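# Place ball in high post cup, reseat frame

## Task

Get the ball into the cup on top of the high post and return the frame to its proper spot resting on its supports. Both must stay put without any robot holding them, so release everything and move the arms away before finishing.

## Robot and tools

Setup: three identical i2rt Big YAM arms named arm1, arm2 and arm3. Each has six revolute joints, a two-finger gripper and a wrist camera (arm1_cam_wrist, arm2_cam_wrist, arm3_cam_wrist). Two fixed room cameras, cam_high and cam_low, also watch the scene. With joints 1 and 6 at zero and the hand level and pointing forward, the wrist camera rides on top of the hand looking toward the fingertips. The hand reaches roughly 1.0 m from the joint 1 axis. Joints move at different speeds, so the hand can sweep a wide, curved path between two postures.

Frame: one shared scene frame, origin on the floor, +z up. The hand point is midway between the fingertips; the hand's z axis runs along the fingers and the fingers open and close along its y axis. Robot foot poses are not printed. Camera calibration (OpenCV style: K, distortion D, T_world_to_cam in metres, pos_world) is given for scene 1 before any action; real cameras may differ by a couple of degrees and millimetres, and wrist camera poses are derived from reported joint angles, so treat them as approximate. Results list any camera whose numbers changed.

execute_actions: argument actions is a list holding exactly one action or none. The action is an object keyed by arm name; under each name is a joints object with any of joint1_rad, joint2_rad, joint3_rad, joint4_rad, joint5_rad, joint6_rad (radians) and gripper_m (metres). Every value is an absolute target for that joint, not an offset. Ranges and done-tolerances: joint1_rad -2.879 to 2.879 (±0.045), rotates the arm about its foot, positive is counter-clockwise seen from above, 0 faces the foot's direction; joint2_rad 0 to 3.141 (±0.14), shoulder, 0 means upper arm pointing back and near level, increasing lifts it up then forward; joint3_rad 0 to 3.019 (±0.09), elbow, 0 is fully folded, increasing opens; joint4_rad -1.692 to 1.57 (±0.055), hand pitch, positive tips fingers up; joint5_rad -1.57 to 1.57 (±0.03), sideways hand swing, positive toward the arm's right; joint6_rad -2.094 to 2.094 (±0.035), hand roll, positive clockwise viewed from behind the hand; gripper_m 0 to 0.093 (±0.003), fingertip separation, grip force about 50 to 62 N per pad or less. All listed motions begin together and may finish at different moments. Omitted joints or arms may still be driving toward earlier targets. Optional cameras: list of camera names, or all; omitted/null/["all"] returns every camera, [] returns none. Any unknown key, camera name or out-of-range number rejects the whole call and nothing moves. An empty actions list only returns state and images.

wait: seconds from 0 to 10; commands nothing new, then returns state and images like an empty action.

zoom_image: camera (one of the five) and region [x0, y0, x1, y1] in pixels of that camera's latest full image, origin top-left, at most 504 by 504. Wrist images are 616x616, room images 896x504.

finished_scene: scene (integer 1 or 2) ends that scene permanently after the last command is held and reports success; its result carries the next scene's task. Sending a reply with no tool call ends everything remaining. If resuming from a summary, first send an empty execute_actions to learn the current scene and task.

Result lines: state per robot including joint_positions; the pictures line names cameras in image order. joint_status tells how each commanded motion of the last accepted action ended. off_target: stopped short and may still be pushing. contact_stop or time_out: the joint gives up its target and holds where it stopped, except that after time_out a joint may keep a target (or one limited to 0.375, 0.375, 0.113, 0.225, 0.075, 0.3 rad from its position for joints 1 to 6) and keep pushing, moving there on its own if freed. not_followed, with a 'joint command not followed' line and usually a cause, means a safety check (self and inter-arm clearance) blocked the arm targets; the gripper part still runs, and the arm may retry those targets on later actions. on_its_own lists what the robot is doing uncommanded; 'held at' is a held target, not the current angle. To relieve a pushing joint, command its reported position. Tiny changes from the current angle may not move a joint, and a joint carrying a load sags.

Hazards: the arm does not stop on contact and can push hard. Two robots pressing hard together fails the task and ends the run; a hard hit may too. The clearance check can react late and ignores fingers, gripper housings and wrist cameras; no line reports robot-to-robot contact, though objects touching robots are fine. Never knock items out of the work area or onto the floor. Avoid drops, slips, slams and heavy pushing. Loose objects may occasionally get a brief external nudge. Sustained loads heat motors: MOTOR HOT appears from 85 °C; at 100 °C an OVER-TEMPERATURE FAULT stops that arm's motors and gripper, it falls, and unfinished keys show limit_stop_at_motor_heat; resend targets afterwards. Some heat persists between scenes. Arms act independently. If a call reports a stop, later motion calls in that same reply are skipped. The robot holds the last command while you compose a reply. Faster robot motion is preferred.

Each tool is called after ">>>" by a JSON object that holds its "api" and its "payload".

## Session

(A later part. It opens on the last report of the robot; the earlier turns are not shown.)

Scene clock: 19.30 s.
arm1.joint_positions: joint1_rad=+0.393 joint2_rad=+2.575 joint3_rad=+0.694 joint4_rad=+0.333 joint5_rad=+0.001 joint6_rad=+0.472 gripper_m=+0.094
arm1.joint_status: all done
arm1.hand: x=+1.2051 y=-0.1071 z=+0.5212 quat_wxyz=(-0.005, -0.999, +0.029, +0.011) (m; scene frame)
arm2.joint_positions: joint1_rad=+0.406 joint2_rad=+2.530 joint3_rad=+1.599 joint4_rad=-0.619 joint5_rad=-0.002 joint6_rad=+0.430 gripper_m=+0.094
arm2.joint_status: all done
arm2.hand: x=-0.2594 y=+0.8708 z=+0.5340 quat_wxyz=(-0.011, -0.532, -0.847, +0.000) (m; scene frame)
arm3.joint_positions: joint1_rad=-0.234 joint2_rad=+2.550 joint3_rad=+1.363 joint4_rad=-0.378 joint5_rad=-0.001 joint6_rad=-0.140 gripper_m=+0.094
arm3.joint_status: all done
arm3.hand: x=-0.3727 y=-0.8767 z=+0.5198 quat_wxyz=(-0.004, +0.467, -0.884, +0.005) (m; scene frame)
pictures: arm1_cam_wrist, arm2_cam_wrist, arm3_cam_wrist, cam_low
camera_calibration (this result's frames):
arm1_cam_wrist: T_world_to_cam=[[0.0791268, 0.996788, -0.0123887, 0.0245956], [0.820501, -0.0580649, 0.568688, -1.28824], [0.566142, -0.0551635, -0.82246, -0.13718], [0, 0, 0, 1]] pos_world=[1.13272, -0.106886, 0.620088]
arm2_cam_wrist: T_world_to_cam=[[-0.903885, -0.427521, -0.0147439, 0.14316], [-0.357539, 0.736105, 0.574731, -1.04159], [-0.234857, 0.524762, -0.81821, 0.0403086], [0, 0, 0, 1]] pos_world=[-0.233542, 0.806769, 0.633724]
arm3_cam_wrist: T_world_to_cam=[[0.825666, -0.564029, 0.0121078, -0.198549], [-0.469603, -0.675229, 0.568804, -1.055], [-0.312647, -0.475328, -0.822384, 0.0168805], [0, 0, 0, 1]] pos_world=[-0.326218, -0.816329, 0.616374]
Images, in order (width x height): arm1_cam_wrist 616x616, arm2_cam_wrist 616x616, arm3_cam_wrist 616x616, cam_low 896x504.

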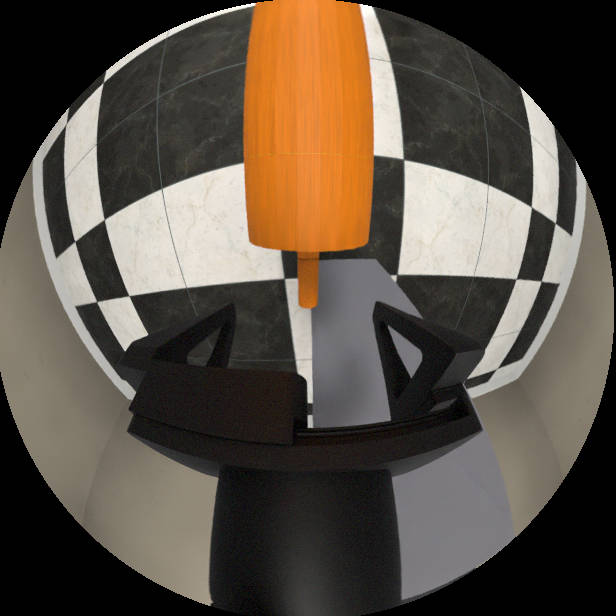

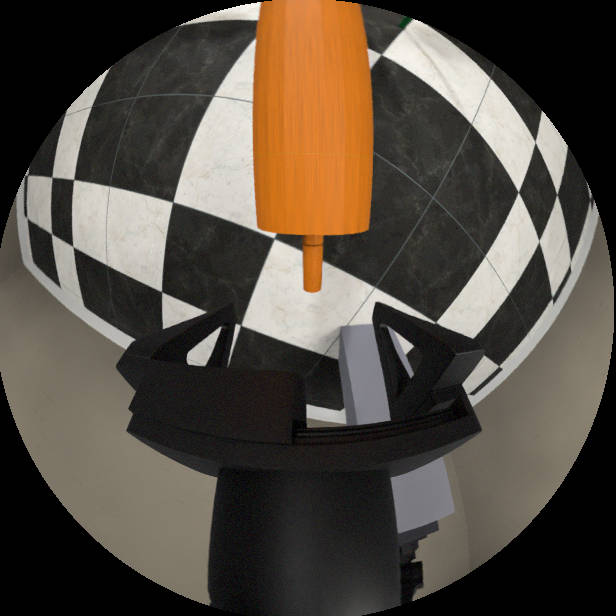

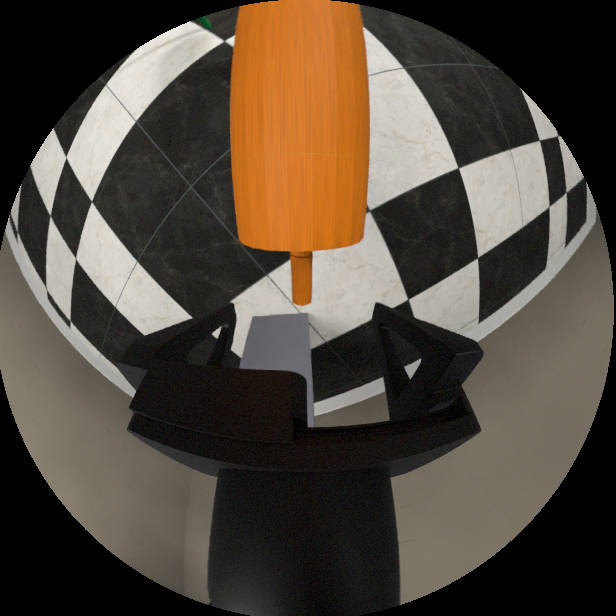

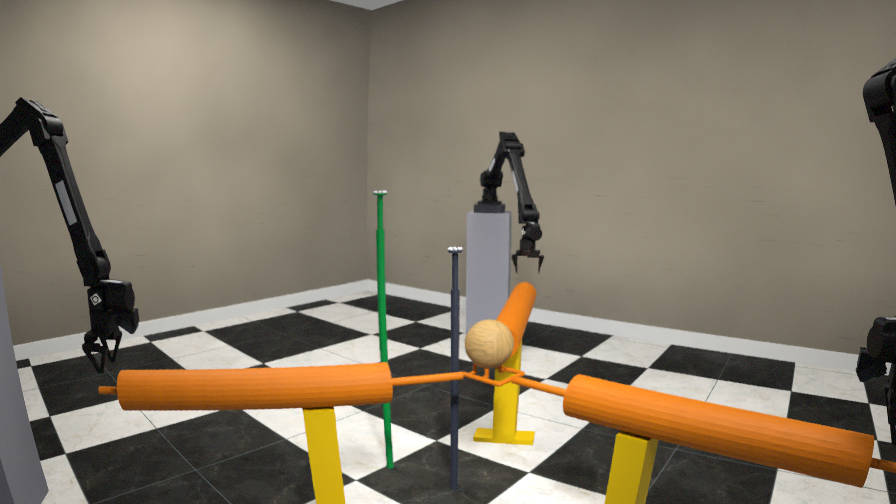

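>>> {"api": "execute_actions", "payload": {"actions": [{"arm1":{"joints":{"joint1_rad":0.411,"joint2_rad":2.833,"joint3_rad":0.862,"joint4_rad":0.40,"joint6_rad":0.492}},"arm2":{"joints":{"joint1_rad":0.397,"joint2_rad":2.738,"joint3_rad":1.718,"joint4_rad":-0.526}},"arm3":{"joints":{"joint1_rad":-0.228,"joint2_rad":2.734,"joint3_rad":1.474,"joint4_rad":-0.299,"joint6_rad":-0.172}}}]}}

Scene clock: 22.53 s.
arm1.joint_positions: joint1_rad=+0.403 joint2_rad=+2.830 joint3_rad=+0.859 joint4_rad=+0.395 joint5_rad=+0.003 joint6_rad=+0.482 gripper_m=+0.094
arm1.joint_status: all done
arm1.hand: x=+1.2189 y=-0.1037 z=+0.4386 quat_wxyz=(+0.002, -1.000, +0.029, -0.002) (m; scene frame)
arm2.joint_positions: joint1_rad=+0.406 joint2_rad=+2.744 joint3_rad=+1.704 joint4_rad=-0.537 joint5_rad=-0.002 joint6_rad=+0.430 gripper_m=+0.094
arm2.joint_status: all done
arm2.hand: x=-0.2710 y=+0.8800 z=+0.4332 quat_wxyz=(+0.003, -0.532, -0.847, -0.001) (m; scene frame)
arm3.joint_positions: joint1_rad=-0.228 joint2_rad=+2.649 joint3_rad=+1.472 joint4_rad=-0.311 joint5_rad=-0.019 joint6_rad=-0.172 gripper_m=+0.094
arm3.joint_status: all done
arm3.hand: x=-0.3527 y=-0.8455 z=+0.4868 quat_wxyz=(-0.037, +0.484, -0.874, -0.016) (m; scene frame)
pictures: arm1_cam_wrist, arm2_cam_wrist, arm3_cam_wrist, cam_high, cam_low
camera_calibration (this result's frames):
arm1_cam_wrist: T_world_to_cam=[[0.0788435, 0.996883, 0.00284067, 0.0127324], [0.805835, -0.0654105, 0.588517, -1.24405], [0.586868, -0.0441116, -0.80848, -0.242937], [0, 0, 0, 1]] pos_world=[1.14406, -0.104783, 0.535696]
arm2_cam_wrist: T_world_to_cam=[[-0.904239, -0.427013, -0.0032446, 0.129627], [-0.345047, 0.726151, 0.594683, -0.991091], [-0.251581, 0.538855, -0.803954, -0.0728589], [0, 0, 0, 1]] pos_world=[-0.24309, 0.814294, 0.53123]
arm3_cam_wrist: T_world_to_cam=[[0.847147, -0.531301, 0.00784608, -0.159776], [-0.462867, -0.730619, 0.501946, -1.01766], [-0.260952, -0.428854, -0.864863, 0.089026], [0, 0, 0, 1]] pos_world=[-0.312456, -0.790232, 0.589059]
Images, in order (width x height): arm1_cam_wrist 616x616, arm2_cam_wrist 616x616, arm3_cam_wrist 616x616, cam_high 896x504, cam_low 896x504.

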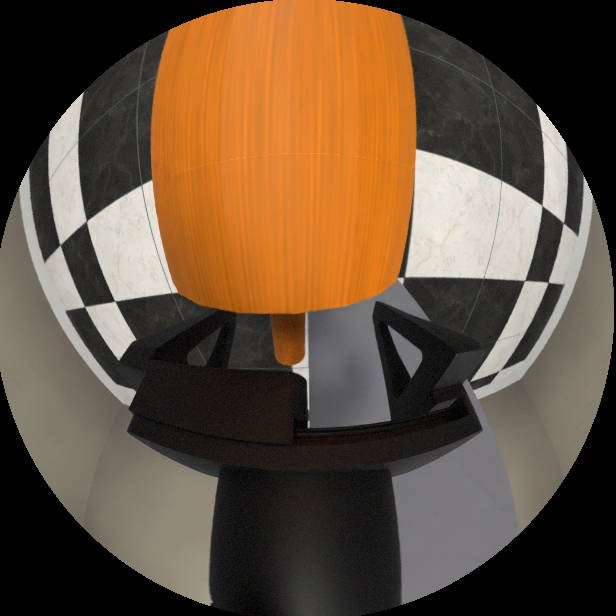

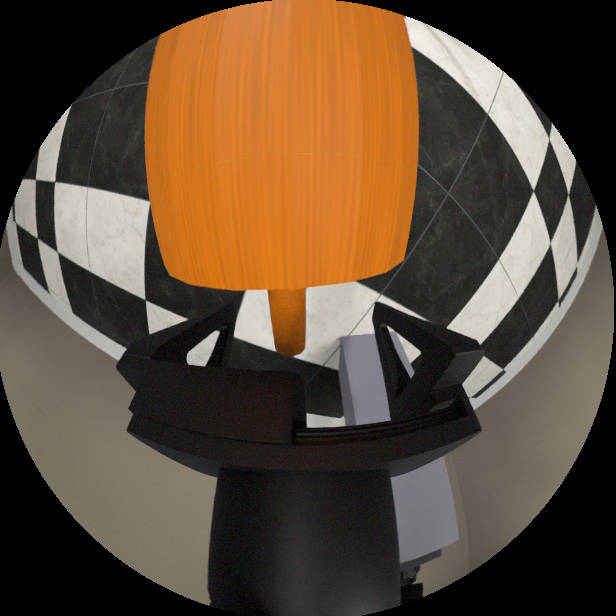

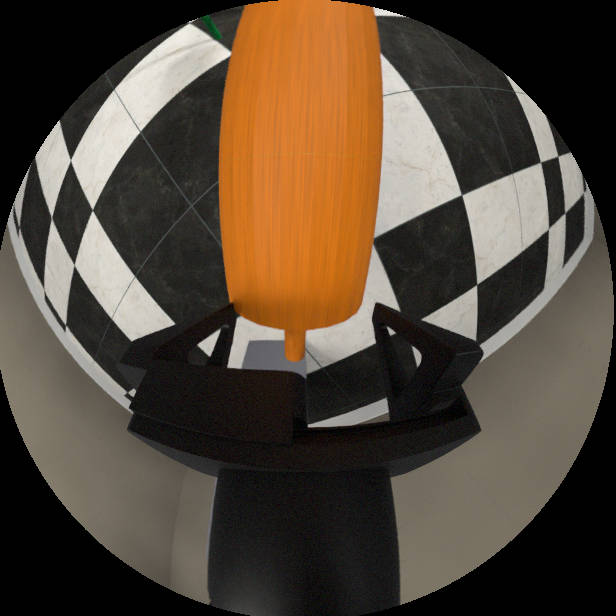

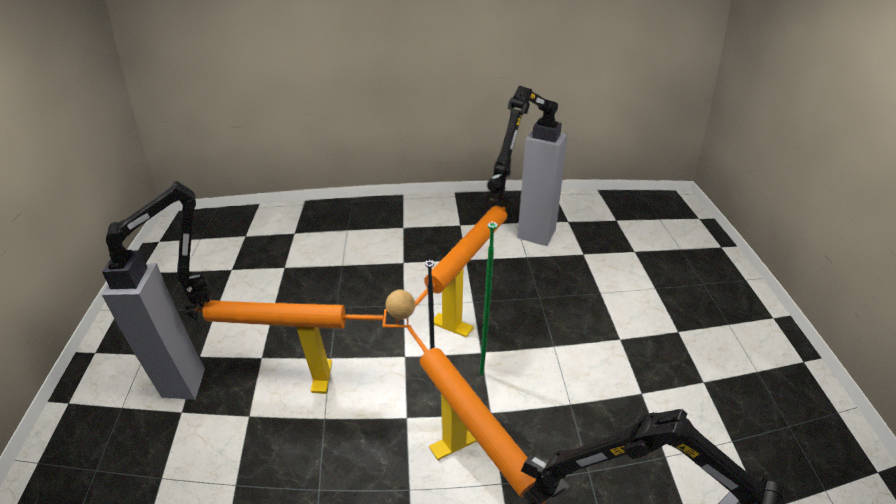

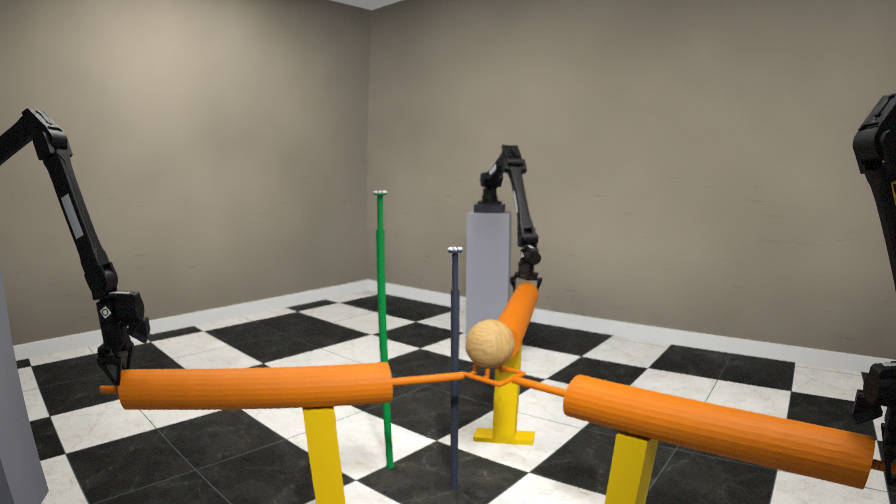

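>>> {"api": "execute_actions", "payload": {"actions": [{"arm3":{"joints":{"joint2_rad":2.61}}}], "cameras": []}}

>>> {"api": "execute_actions", "payload": {"actions": [{"arm3":{"joints":{"joint4_rad":-0.55,"joint5_rad":0.0,"joint1_rad":-0.205}}}], "cameras": ["arm3_cam_wrist","cam_low"]}}

Scene clock: 23.70 s.
arm1.joint_positions: joint1_rad=+0.403 joint2_rad=+2.830 joint3_rad=+0.859 joint4_rad=+0.395 joint5_rad=+0.003 joint6_rad=+0.482 gripper_m=+0.094
arm1.joint_status: not commanded
arm1.hand: x=+1.2189 y=-0.1037 z=+0.4386 quat_wxyz=(+0.002, -1.000, +0.029, -0.002) (m; scene frame)
arm2.joint_positions: joint1_rad=+0.406 joint2_rad=+2.744 joint3_rad=+1.704 joint4_rad=-0.537 joint5_rad=-0.002 joint6_rad=+0.430 gripper_m=+0.094
arm2.joint_status: not commanded
arm2.hand: x=-0.2710 y=+0.8800 z=+0.4332 quat_wxyz=(+0.003, -0.532, -0.847, -0.001) (m; scene frame)
arm3.joint_positions: joint1_rad=-0.227 joint2_rad=+2.607 joint3_rad=+1.471 joint4_rad=-0.309 joint5_rad=-0.002 joint6_rad=-0.173 gripper_m=+0.094
arm3.joint_status: all done
arm3.hand: x=-0.3385 y=-0.8326 z=+0.5091 quat_wxyz=(-0.060, +0.484, -0.873, -0.015) (m; scene frame)
pictures: none
No camera images: the call's "cameras" was empty. Leave "cameras" out to get every camera's image.

Scene clock: 24.67 s.
arm1.joint_positions: joint1_rad=+0.403 joint2_rad=+2.830 joint3_rad=+0.859 joint4_rad=+0.395 joint5_rad=+0.003 joint6_rad=+0.482 gripper_m=+0.094
arm1.joint_status: not commanded
arm1.hand: x=+1.2189 y=-0.1037 z=+0.4386 quat_wxyz=(+0.002, -1.000, +0.029, -0.002) (m; scene frame)
arm2.joint_positions: joint1_rad=+0.406 joint2_rad=+2.744 joint3_rad=+1.704 joint4_rad=-0.537 joint5_rad=-0.002 joint6_rad=+0.430 gripper_m=+0.094
arm2.joint_status: not commanded
arm2.hand: x=-0.2710 y=+0.8800 z=+0.4332 quat_wxyz=(+0.003, -0.532, -0.847, -0.001) (m; scene frame)
arm3.joint_positions: joint1_rad=-0.209 joint2_rad=+2.607 joint3_rad=+1.471 joint4_rad=-0.540 joint5_rad=-0.002 joint6_rad=-0.173 gripper_m=+0.094
arm3.joint_status: all done
arm3.hand: x=-0.3832 y=-0.8687 z=+0.5086 quat_wxyz=(+0.049, +0.491, -0.869, +0.023) (m; scene frame)
pictures: arm3_cam_wrist, cam_low
camera_calibration (this result's frames):
arm3_cam_wrist: T_world_to_cam=[[0.856483, -0.516104, -0.00862314, -0.121261], [-0.384904, -0.649708, 0.655536, -1.03762], [-0.343927, -0.558136, -0.755115, -0.109974], [0, 0, 0, 1]] pos_world=[-0.333349, -0.798114, 0.596109]
Images, in order (width x height): arm3_cam_wrist 616x616, cam_low 896x504.

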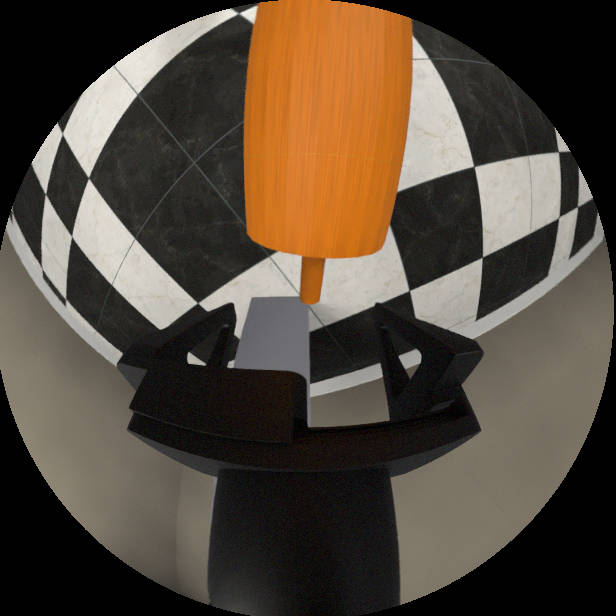

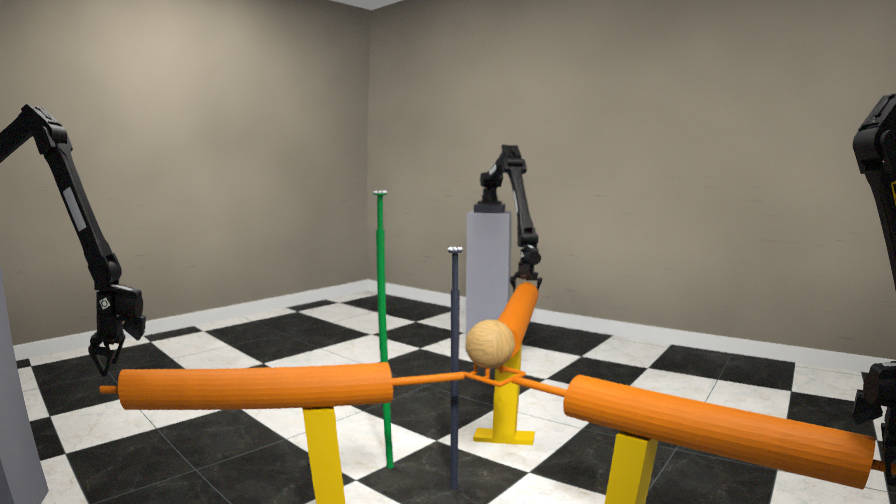

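>>> {"api": "execute_actions", "payload": {"actions": [{"arm1":{"joints":{"joint1_rad":0.446,"joint3_rad":0.874,"joint4_rad":0.40,"joint6_rad":0.538}},"arm2":{"joints":{"joint1_rad":0.43,"joint3_rad":1.728,"joint4_rad":-0.523,"joint6_rad":0.469}},"arm3":{"joints":{"joint2_rad":2.734,"joint4_rad":-0.49,"joint1_rad":-0.224,"joint6_rad":-0.122}}}], "cameras": []}}

>>> {"api": "execute_actions", "payload": {"actions": [{"arm3":{"joints":{"joint4_rad":-0.305}}}]}}

Scene clock: 26.33 s.
arm1.joint_positions: joint1_rad=+0.443 joint2_rad=+2.830 joint3_rad=+0.859 joint4_rad=+0.395 joint5_rad=+0.003 joint6_rad=+0.526 gripper_m=+0.094
arm1.joint_status: all done
arm1.hand: x=+1.2233 y=-0.1129 z=+0.4387 quat_wxyz=(+0.002, -1.000, +0.031, -0.002) (m; scene frame)
arm2.joint_positions: joint1_rad=+0.424 joint2_rad=+2.744 joint3_rad=+1.704 joint4_rad=-0.537 joint5_rad=-0.002 joint6_rad=+0.456 gripper_m=+0.094
arm2.joint_status: all done
arm2.hand: x=-0.2643 y=+0.8882 z=+0.4332 quat_wxyz=(+0.003, -0.535, -0.845, -0.001) (m; scene frame)
arm3.joint_positions: joint1_rad=-0.218 joint2_rad=+2.737 joint3_rad=+1.471 joint4_rad=-0.497 joint5_rad=-0.002 joint6_rad=-0.137 gripper_m=+0.094
arm3.joint_status: all done
arm3.hand: x=-0.4144 y=-0.9121 z=+0.4461 quat_wxyz=(+0.089, +0.470, -0.878, +0.039) (m; scene frame)
pictures: none
No camera images: the call's "cameras" was empty. Leave "cameras" out to get every camera's image.

Scene clock: 27.20 s.
arm1.joint_positions: joint1_rad=+0.443 joint2_rad=+2.830 joint3_rad=+0.859 joint4_rad=+0.395 joint5_rad=+0.003 joint6_rad=+0.526 gripper_m=+0.094
arm1.joint_status: not commanded
arm1.hand: x=+1.2233 y=-0.1129 z=+0.4387 quat_wxyz=(+0.002, -1.000, +0.031, -0.002) (m; scene frame)
arm2.joint_positions: joint1_rad=+0.424 joint2_rad=+2.744 joint3_rad=+1.704 joint4_rad=-0.537 joint5_rad=-0.002 joint6_rad=+0.456 gripper_m=+0.094
arm2.joint_status: not commanded
arm2.hand: x=-0.2643 y=+0.8882 z=+0.4332 quat_wxyz=(+0.003, -0.535, -0.845, -0.001) (m; scene frame)
arm3.joint_positions: joint1_rad=-0.218 joint2_rad=+2.737 joint3_rad=+1.471 joint4_rad=-0.316 joint5_rad=-0.002 joint6_rad=-0.137 gripper_m=+0.094
arm3.joint_status: all done
arm3.hand: x=-0.3851 y=-0.8791 z=+0.4415 quat_wxyz=(+0.005, +0.472, -0.881, +0.008) (m; scene frame)
pictures: arm1_cam_wrist, arm2_cam_wrist, arm3_cam_wrist, cam_high, cam_low
camera_calibration (this result's frames):
arm1_cam_wrist: T_world_to_cam=[[0.0834075, 0.996512, 0.00264737, 0.0160481], [0.805554, -0.0689878, 0.588493, -1.2482], [0.586623, -0.0469521, -0.808498, -0.245889], [0, 0, 0, 1]] pos_world=[1.1484, -0.113648, 0.535715]
arm2_cam_wrist: T_world_to_cam=[[-0.907631, -0.419757, -0.00308281, 0.131738], [-0.339135, 0.728937, 0.594675, -0.995655], [-0.247372, 0.540792, -0.80396, -0.0762098], [0, 0, 0, 1]] pos_world=[-0.236943, 0.822281, 0.531228]
arm3_cam_wrist: T_world_to_cam=[[0.833119, -0.553034, 0.0081687, -0.174435], [-0.453417, -0.674444, 0.582699, -1.01707], [-0.316743, -0.489161, -0.812647, -0.0705964], [0, 0, 0, 1]] pos_world=[-0.338194, -0.81696, 0.536702]
Images, in order (width x height): arm1_cam_wrist 616x616, arm2_cam_wrist 616x616, arm3_cam_wrist 616x616, cam_high 896x504, cam_low 896x504.

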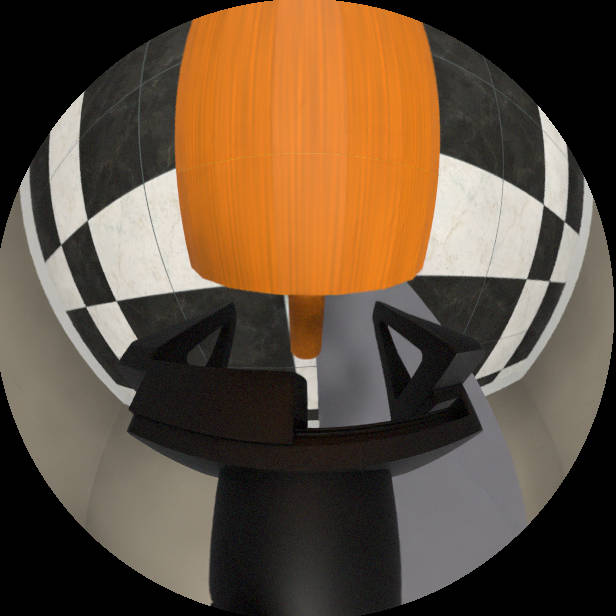

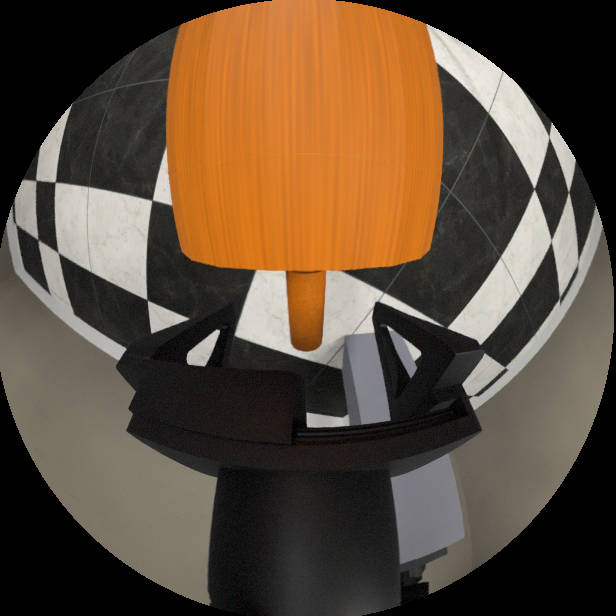

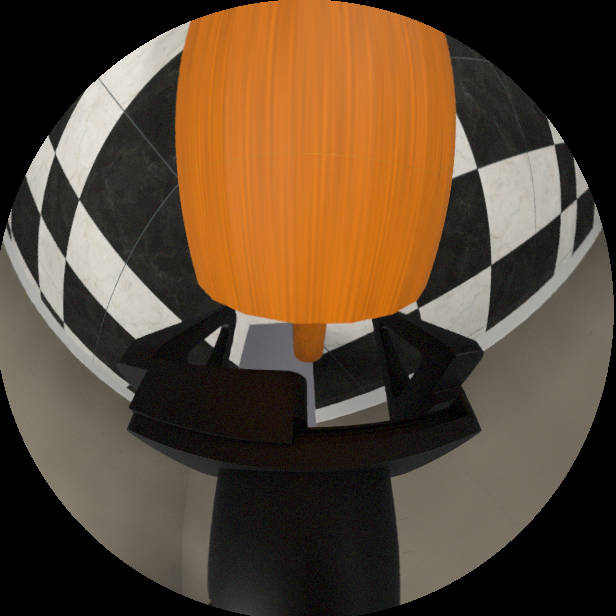

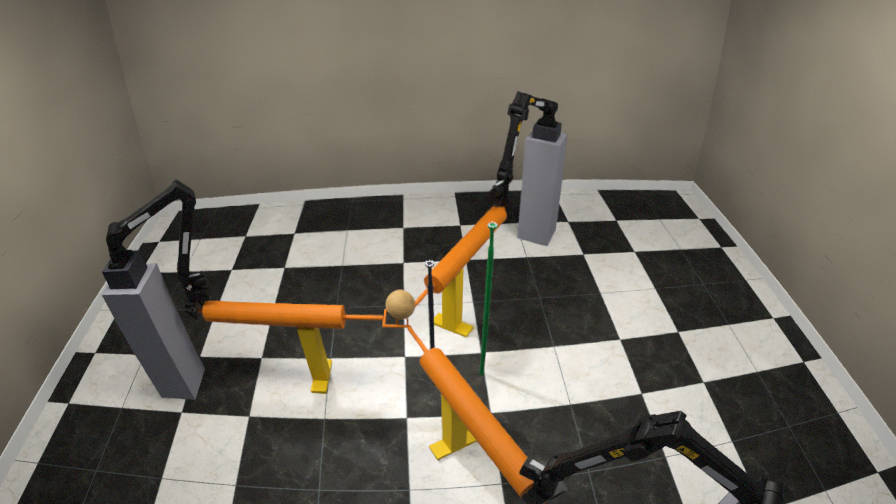

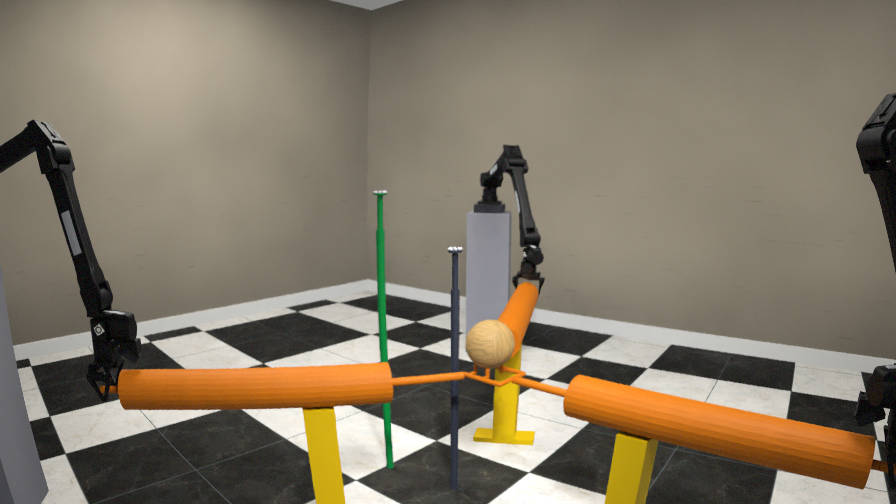

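>>> {"api": "execute_actions", "payload": {"actions": [{"arm1":{"joints":{"joint1_rad":0.424,"joint4_rad":0.425,"gripper_m":0.04}},"arm2":{"joints":{"joint1_rad":0.409,"joint4_rad":-0.487,"gripper_m":0.04}},"arm3":{"joints":{"joint1_rad":-0.228,"gripper_m":0.04}}}], "cameras": ["arm1_cam_wrist","arm2_cam_wrist","arm3_cam_wrist","cam_low"]}}

Scene clock: 28.03 s.
arm1.joint_positions: joint1_rad=+0.432 joint2_rad=+2.830 joint3_rad=+0.864 joint4_rad=+0.417 joint5_rad=+0.003 joint6_rad=+0.527 gripper_m=+0.040
arm1.joint_status: all done
arm1.hand: x=+1.2140 y=-0.1141 z=+0.4379 quat_wxyz=(-0.005, -0.999, +0.037, +0.011) (m; scene frame)
arm2.joint_positions: joint1_rad=+0.418 joint2_rad=+2.744 joint3_rad=+1.704 joint4_rad=-0.505 joint5_rad=-0.002 joint6_rad=+0.457 gripper_m=+0.040
arm2.joint_status: all done
arm2.hand: x=-0.2603 y=+0.8807 z=+0.4333 quat_wxyz=(-0.013, -0.538, -0.843, +0.000) (m; scene frame)
arm3.joint_positions: joint1_rad=-0.220 joint2_rad=+2.737 joint3_rad=+1.471 joint4_rad=-0.316 joint5_rad=-0.002 joint6_rad=-0.137 gripper_m=+0.040
arm3.joint_status: all done
arm3.hand: x=-0.3844 y=-0.8797 z=+0.4415 quat_wxyz=(+0.005, +0.471, -0.882, +0.008) (m; scene frame)
pictures: arm1_cam_wrist, arm2_cam_wrist, arm3_cam_wrist, cam_low
camera_calibration (this result's frames):
arm1_cam_wrist: T_world_to_cam=[[0.0951123, 0.995396, -0.0118361, 0.0100897], [0.81917, -0.0715067, 0.569076, -1.2487], [0.56561, -0.0638219, -0.8222, -0.21158], [0, 0, 0, 1]] pos_world=[1.14161, -0.112837, 0.536762]
arm2_cam_wrist: T_world_to_cam=[[-0.909916, -0.414425, -0.0174452, 0.133142], [-0.349229, 0.742721, 0.571319, -0.99346], [-0.223812, 0.525945, -0.820543, -0.0446637], [0, 0, 0, 1]] pos_world=[-0.235793, 0.816531, 0.533257]
arm3_cam_wrist: T_world_to_cam=[[0.831851, -0.554939, 0.00818279, -0.177565], [-0.454975, -0.673414, 0.582676, -1.01687], [-0.317839, -0.488422, -0.812663, -0.0704346], [0, 0, 0, 1]] pos_world=[-0.337329, -0.817712, 0.536717]
Images, in order (width x height): arm1_cam_wrist 616x616, arm2_cam_wrist 616x616, arm3_cam_wrist 616x616, cam_low 896x504.

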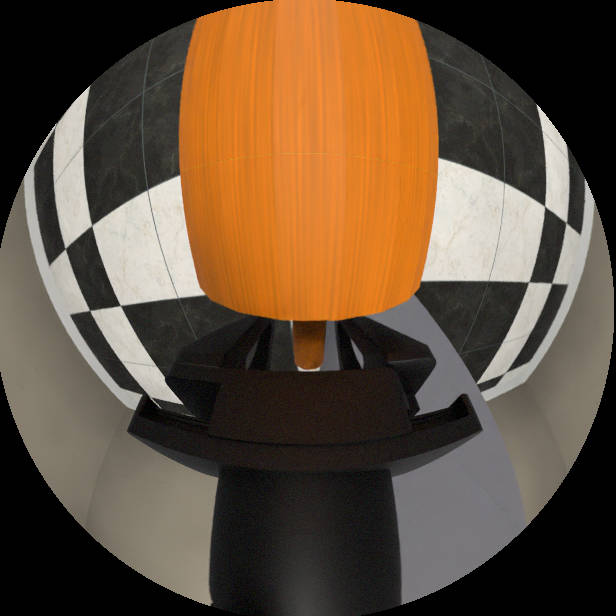

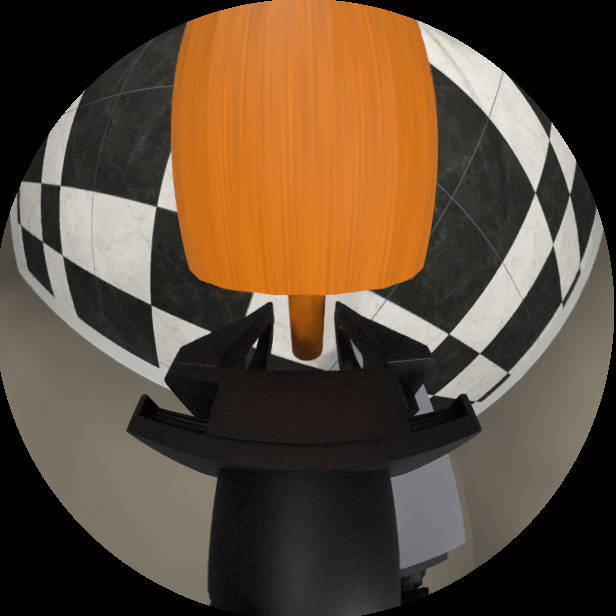

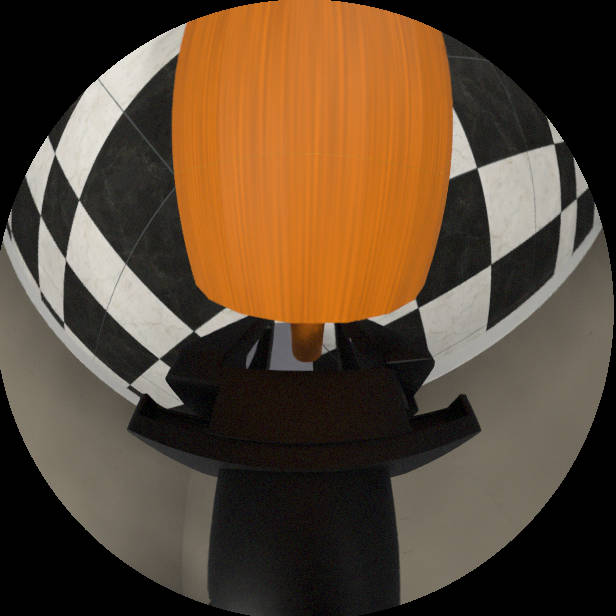

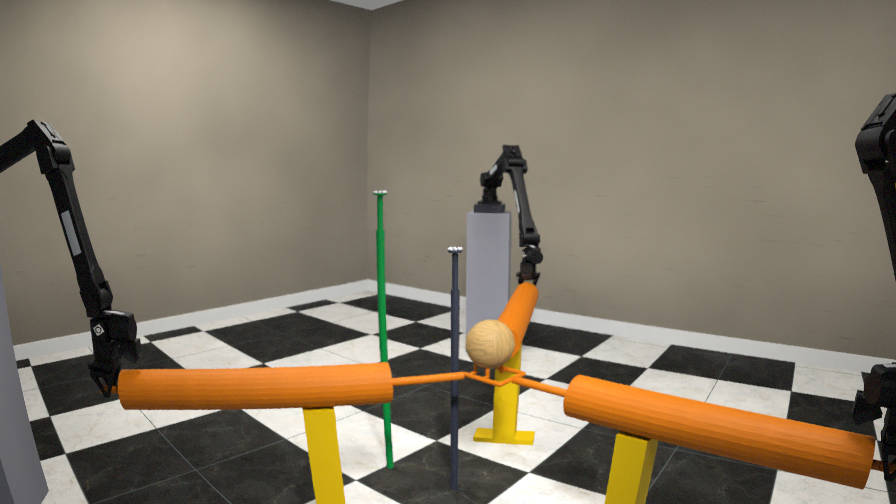

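>>> {"api": "zoom_image", "payload": {"camera": "cam_low", "region": [70, 320, 170, 420]}}

>>> {"api": "zoom_image", "payload": {"camera": "cam_low", "region": [796, 380, 896, 504]}}

Region (70, 320, 170, 420) of cam_low's 896x504 image, scaled by 5.040, with more detail than that image has.

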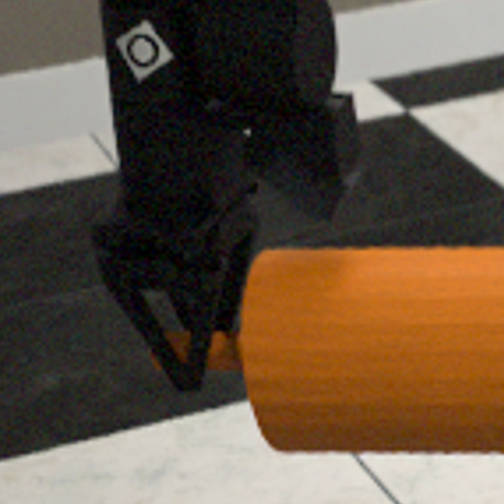

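Region (796, 380, 896, 504) of cam_low's 896x504 image, scaled by 4.065, with more detail than that image has; it fills the left 406 columns of this view, and the rest is white.

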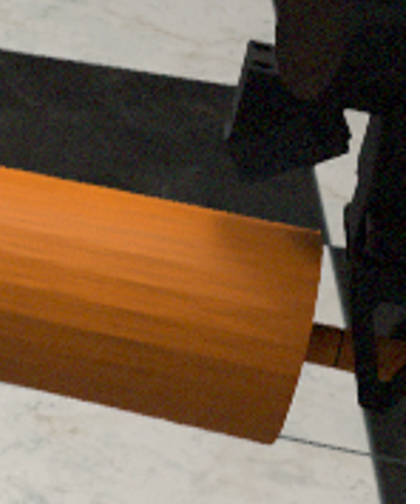

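>>> {"api": "execute_actions", "payload": {"actions": [{"arm1":{"joints":{"gripper_m":0.0}},"arm2":{"joints":{"gripper_m":0.0}},"arm3":{"joints":{"gripper_m":0.0}}}], "cameras": []}}

>>> {"api": "execute_actions", "payload": {"actions": [{"arm1":{"joints":{"joint2_rad":2.742,"joint3_rad":0.793,"joint4_rad":0.399}},"arm2":{"joints":{"joint2_rad":2.675,"joint3_rad":1.66,"joint4_rad":-0.5345}},"arm3":{"joints":{"joint2_rad":2.662,"joint3_rad":1.415,"joint4_rad":-0.333}}}], "cameras": ["cam_low","cam_high"]}}

Scene clock: 31.17 s.
arm1.joint_positions: joint1_rad=+0.432 joint2_rad=+2.830 joint3_rad=+0.864 joint4_rad=+0.417 joint5_rad=+0.002 joint6_rad=+0.527 gripper_m=+0.019
arm1.joint_status: gripper_m off_target (ended at +0.019, target +0.000)
arm1.hand: x=+1.2140 y=-0.1141 z=+0.4379 quat_wxyz=(-0.005, -0.999, +0.038, +0.011) (m; scene frame)
arm2.joint_positions: joint1_rad=+0.418 joint2_rad=+2.744 joint3_rad=+1.704 joint4_rad=-0.503 joint5_rad=-0.002 joint6_rad=+0.456 gripper_m=+0.019
arm2.joint_status: gripper_m off_target (ended at +0.019, target +0.000)
arm2.hand: x=-0.2601 y=+0.8803 z=+0.4333 quat_wxyz=(-0.014, -0.537, -0.843, +0.001) (m; scene frame)
arm3.joint_positions: joint1_rad=-0.220 joint2_rad=+2.737 joint3_rad=+1.471 joint4_rad=-0.316 joint5_rad=-0.002 joint6_rad=-0.132 gripper_m=+0.019
arm3.joint_status: gripper_m off_target (ended at +0.019, target +0.000)
arm3.hand: x=-0.3841 y=-0.8796 z=+0.4417 quat_wxyz=(+0.004, +0.470, -0.883, +0.008) (m; scene frame)
pictures: none
No camera images: the call's "cameras" was empty. Leave "cameras" out to get every camera's image.

Scene clock: 31.90 s.
arm1.joint_positions: joint1_rad=+0.428 joint2_rad=+2.768 joint3_rad=+0.825 joint4_rad=+0.403 joint5_rad=+0.005 joint6_rad=+0.525 gripper_m=+0.019
arm1.joint_status: all done
arm1.hand: x=+1.2079 y=-0.1156 z=+0.4582 quat_wxyz=(-0.006, -0.999, +0.039, +0.015) (m; scene frame)
arm2.joint_positions: joint1_rad=+0.406 joint2_rad=+2.717 joint3_rad=+1.674 joint4_rad=-0.503 joint5_rad=+0.004 joint6_rad=+0.445 gripper_m=+0.019
arm2.joint_status: all done
arm2.hand: x=-0.2682 y=+0.8766 z=+0.4429 quat_wxyz=(-0.012, -0.538, -0.843, +0.004) (m; scene frame)
arm3.joint_positions: joint1_rad=-0.219 joint2_rad=+2.690 joint3_rad=+1.420 joint4_rad=-0.319 joint5_rad=-0.004 joint6_rad=-0.132 gripper_m=+0.019
arm3.joint_status: all done
arm3.hand: x=-0.3896 y=-0.8845 z=+0.4589 quat_wxyz=(+0.008, +0.469, -0.883, +0.008) (m; scene frame)
pictures: cam_high, cam_low
Images, in order (width x height): cam_high 896x504, cam_low 896x504.

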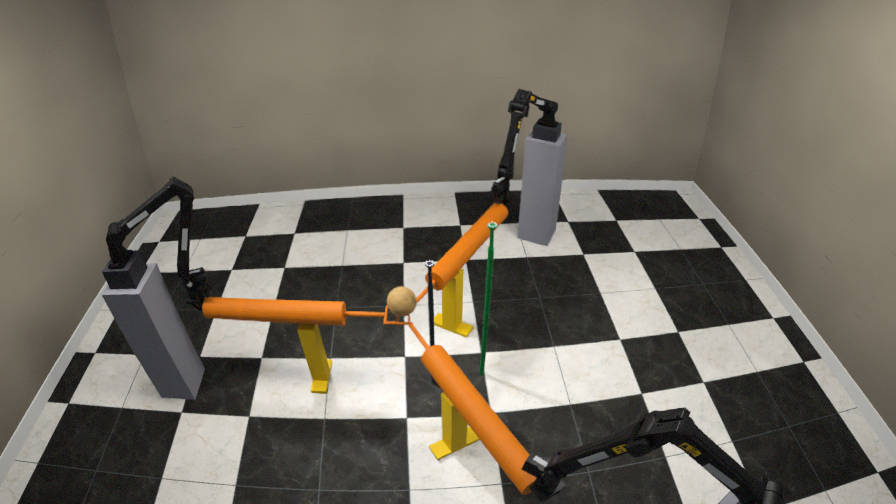

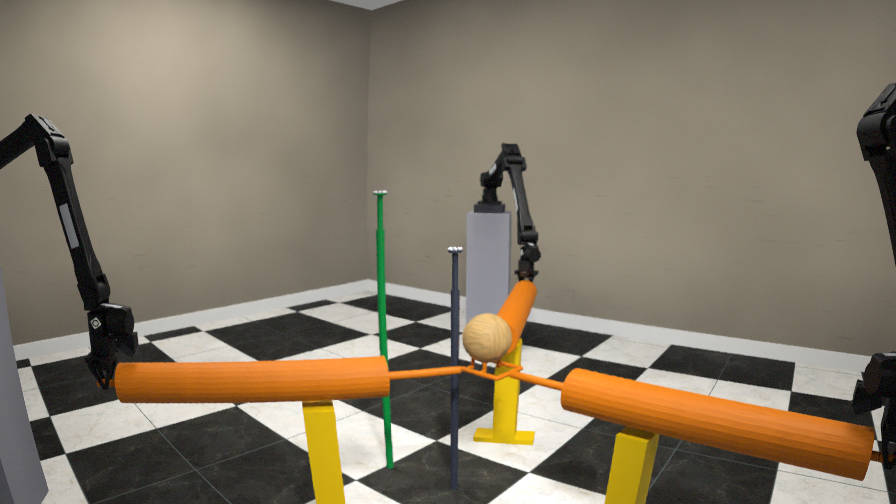

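>>> {"api": "execute_actions", "payload": {"actions": [{"arm1":{"joints":{"joint1_rad":0.432,"joint2_rad":2.575,"joint3_rad":0.678,"joint4_rad":0.347}},"arm2":{"joints":{"joint1_rad":0.42,"joint2_rad":2.52,"joint3_rad":1.602,"joint4_rad":-0.585,"joint6_rad":0.456}},"arm3":{"joints":{"joint1_rad":-0.22,"joint2_rad":2.507,"joint3_rad":1.348,"joint4_rad":-0.384,"joint6_rad":-0.132}}}], "cameras": ["cam_low"]}}

Scene clock: 33.17 s.
arm1.joint_positions: joint1_rad=+0.429 joint2_rad=+2.594 joint3_rad=+0.690 joint4_rad=+0.348 joint5_rad=+0.000 joint6_rad=+0.525 gripper_m=+0.019
arm1.joint_status: all done
arm1.hand: x=+1.2161 y=-0.1125 z=+0.5170 quat_wxyz=(-0.004, -0.999, +0.038, +0.007) (m; scene frame)
arm2.joint_positions: joint1_rad=+0.423 joint2_rad=+2.562 joint3_rad=+1.594 joint4_rad=-0.577 joint5_rad=-0.001 joint6_rad=+0.453 gripper_m=+0.019
arm2.joint_status: all done
arm2.hand: x=-0.2573 y=+0.8814 z=+0.5146 quat_wxyz=(-0.013, -0.534, -0.845, +0.001) (m; scene frame)
arm3.joint_positions: joint1_rad=-0.220 joint2_rad=+2.533 joint3_rad=+1.339 joint4_rad=-0.384 joint5_rad=-0.001 joint6_rad=-0.131 gripper_m=+0.019
arm3.joint_status: all done
arm3.hand: x=-0.3838 y=-0.8779 z=+0.5248 quat_wxyz=(+0.002, +0.469, -0.883, +0.008) (m; scene frame)
pictures: cam_low
Images, in order (width x height): cam_low 896x504.

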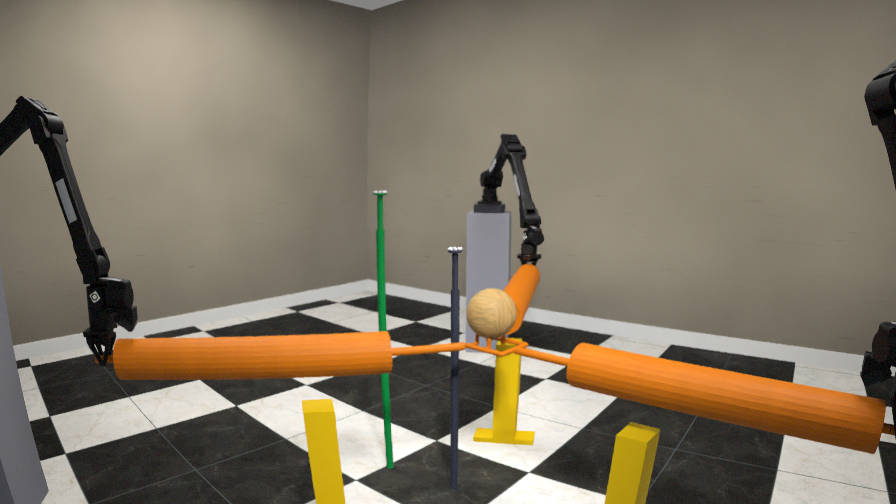

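>>> {"api": "execute_actions", "payload": {"actions": [{"arm1":{"joints":{"joint2_rad":2.353,"joint3_rad":0.568,"joint4_rad":0.242,"joint6_rad":0.527}},"arm2":{"joints":{"joint2_rad":2.389,"joint3_rad":1.546,"joint4_rad":-0.662}},"arm3":{"joints":{"joint2_rad":2.362,"joint3_rad":1.278,"joint4_rad":-0.461}}}], "cameras": []}}

>>> {"api": "execute_actions", "payload": {"actions": [{"arm1":{"joints":{"joint2_rad":2.087,"joint3_rad":0.484,"joint4_rad":0.063}},"arm2":{"joints":{"joint2_rad":2.257,"joint3_rad":1.516,"joint4_rad":-0.762}},"arm3":{"joints":{"joint1_rad":-0.224,"joint2_rad":2.207,"joint3_rad":1.233,"joint4_rad":-0.569}}}], "cameras": ["cam_low","cam_high"]}}

Scene clock: 34.70 s.
arm1.joint_positions: joint1_rad=+0.429 joint2_rad=+2.373 joint3_rad=+0.574 joint4_rad=+0.246 joint5_rad=+0.001 joint6_rad=+0.524 gripper_m=+0.019
arm1.joint_status: all done
arm1.hand: x=+1.2162 y=-0.1122 z=+0.5812 quat_wxyz=(-0.005, -0.999, +0.038, +0.008) (m; scene frame)
arm2.joint_positions: joint1_rad=+0.424 joint2_rad=+2.429 joint3_rad=+1.537 joint4_rad=-0.654 joint5_rad=-0.002 joint6_rad=+0.454 gripper_m=+0.019
arm2.joint_status: all done
arm2.hand: x=-0.2569 y=+0.8822 z=+0.5775 quat_wxyz=(-0.013, -0.534, -0.845, +0.001) (m; scene frame)
arm3.joint_positions: joint1_rad=-0.220 joint2_rad=+2.386 joint3_rad=+1.268 joint4_rad=-0.461 joint5_rad=+0.001 joint6_rad=-0.131 gripper_m=+0.019
arm3.joint_status: all done
arm3.hand: x=-0.3843 y=-0.8778 z=+0.5864 quat_wxyz=(+0.002, +0.469, -0.883, +0.008) (m; scene frame)
pictures: none
No camera images: the call's "cameras" was empty. Leave "cameras" out to get every camera's image.

Scene clock: 35.67 s.
arm1.joint_positions: joint1_rad=+0.429 joint2_rad=+2.109 joint3_rad=+0.485 joint4_rad=+0.069 joint5_rad=+0.002 joint6_rad=+0.524 gripper_m=+0.019
arm1.joint_status: all done
arm1.hand: x=+1.2173 y=-0.1114 z=+0.6479 quat_wxyz=(-0.004, -0.999, +0.038, +0.008) (m; scene frame)
arm2.joint_positions: joint1_rad=+0.426 joint2_rad=+2.294 joint3_rad=+1.506 joint4_rad=-0.756 joint5_rad=-0.002 joint6_rad=+0.455 gripper_m=+0.019
arm2.joint_status: all done
arm2.hand: x=-0.2558 y=+0.8826 z=+0.6467 quat_wxyz=(-0.014, -0.534, -0.845, +0.001) (m; scene frame)
arm3.joint_positions: joint1_rad=-0.224 joint2_rad=+2.228 joint3_rad=+1.222 joint4_rad=-0.570 joint5_rad=+0.001 joint6_rad=-0.131 gripper_m=+0.019
arm3.joint_status: all done
arm3.hand: x=-0.3832 y=-0.8778 z=+0.6552 quat_wxyz=(+0.001, +0.467, -0.884, +0.008) (m; scene frame)
pictures: cam_high, cam_low
Images, in order (width x height): cam_high 896x504, cam_low 896x504.

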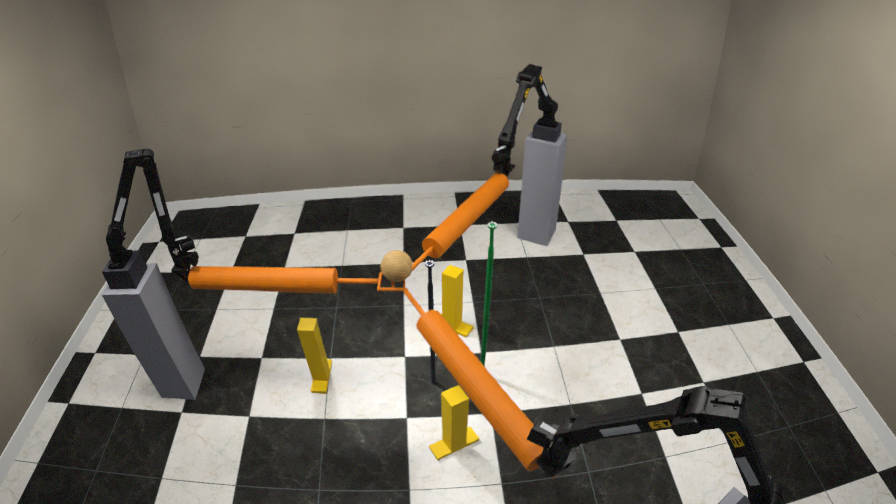

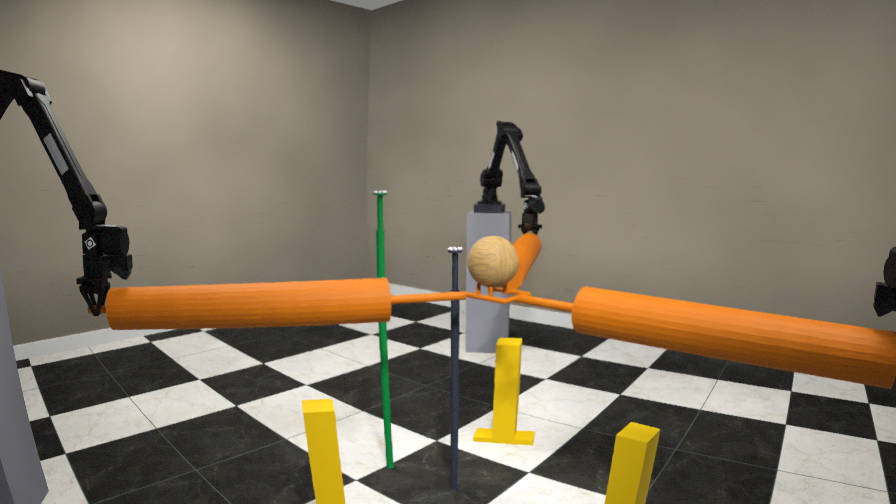

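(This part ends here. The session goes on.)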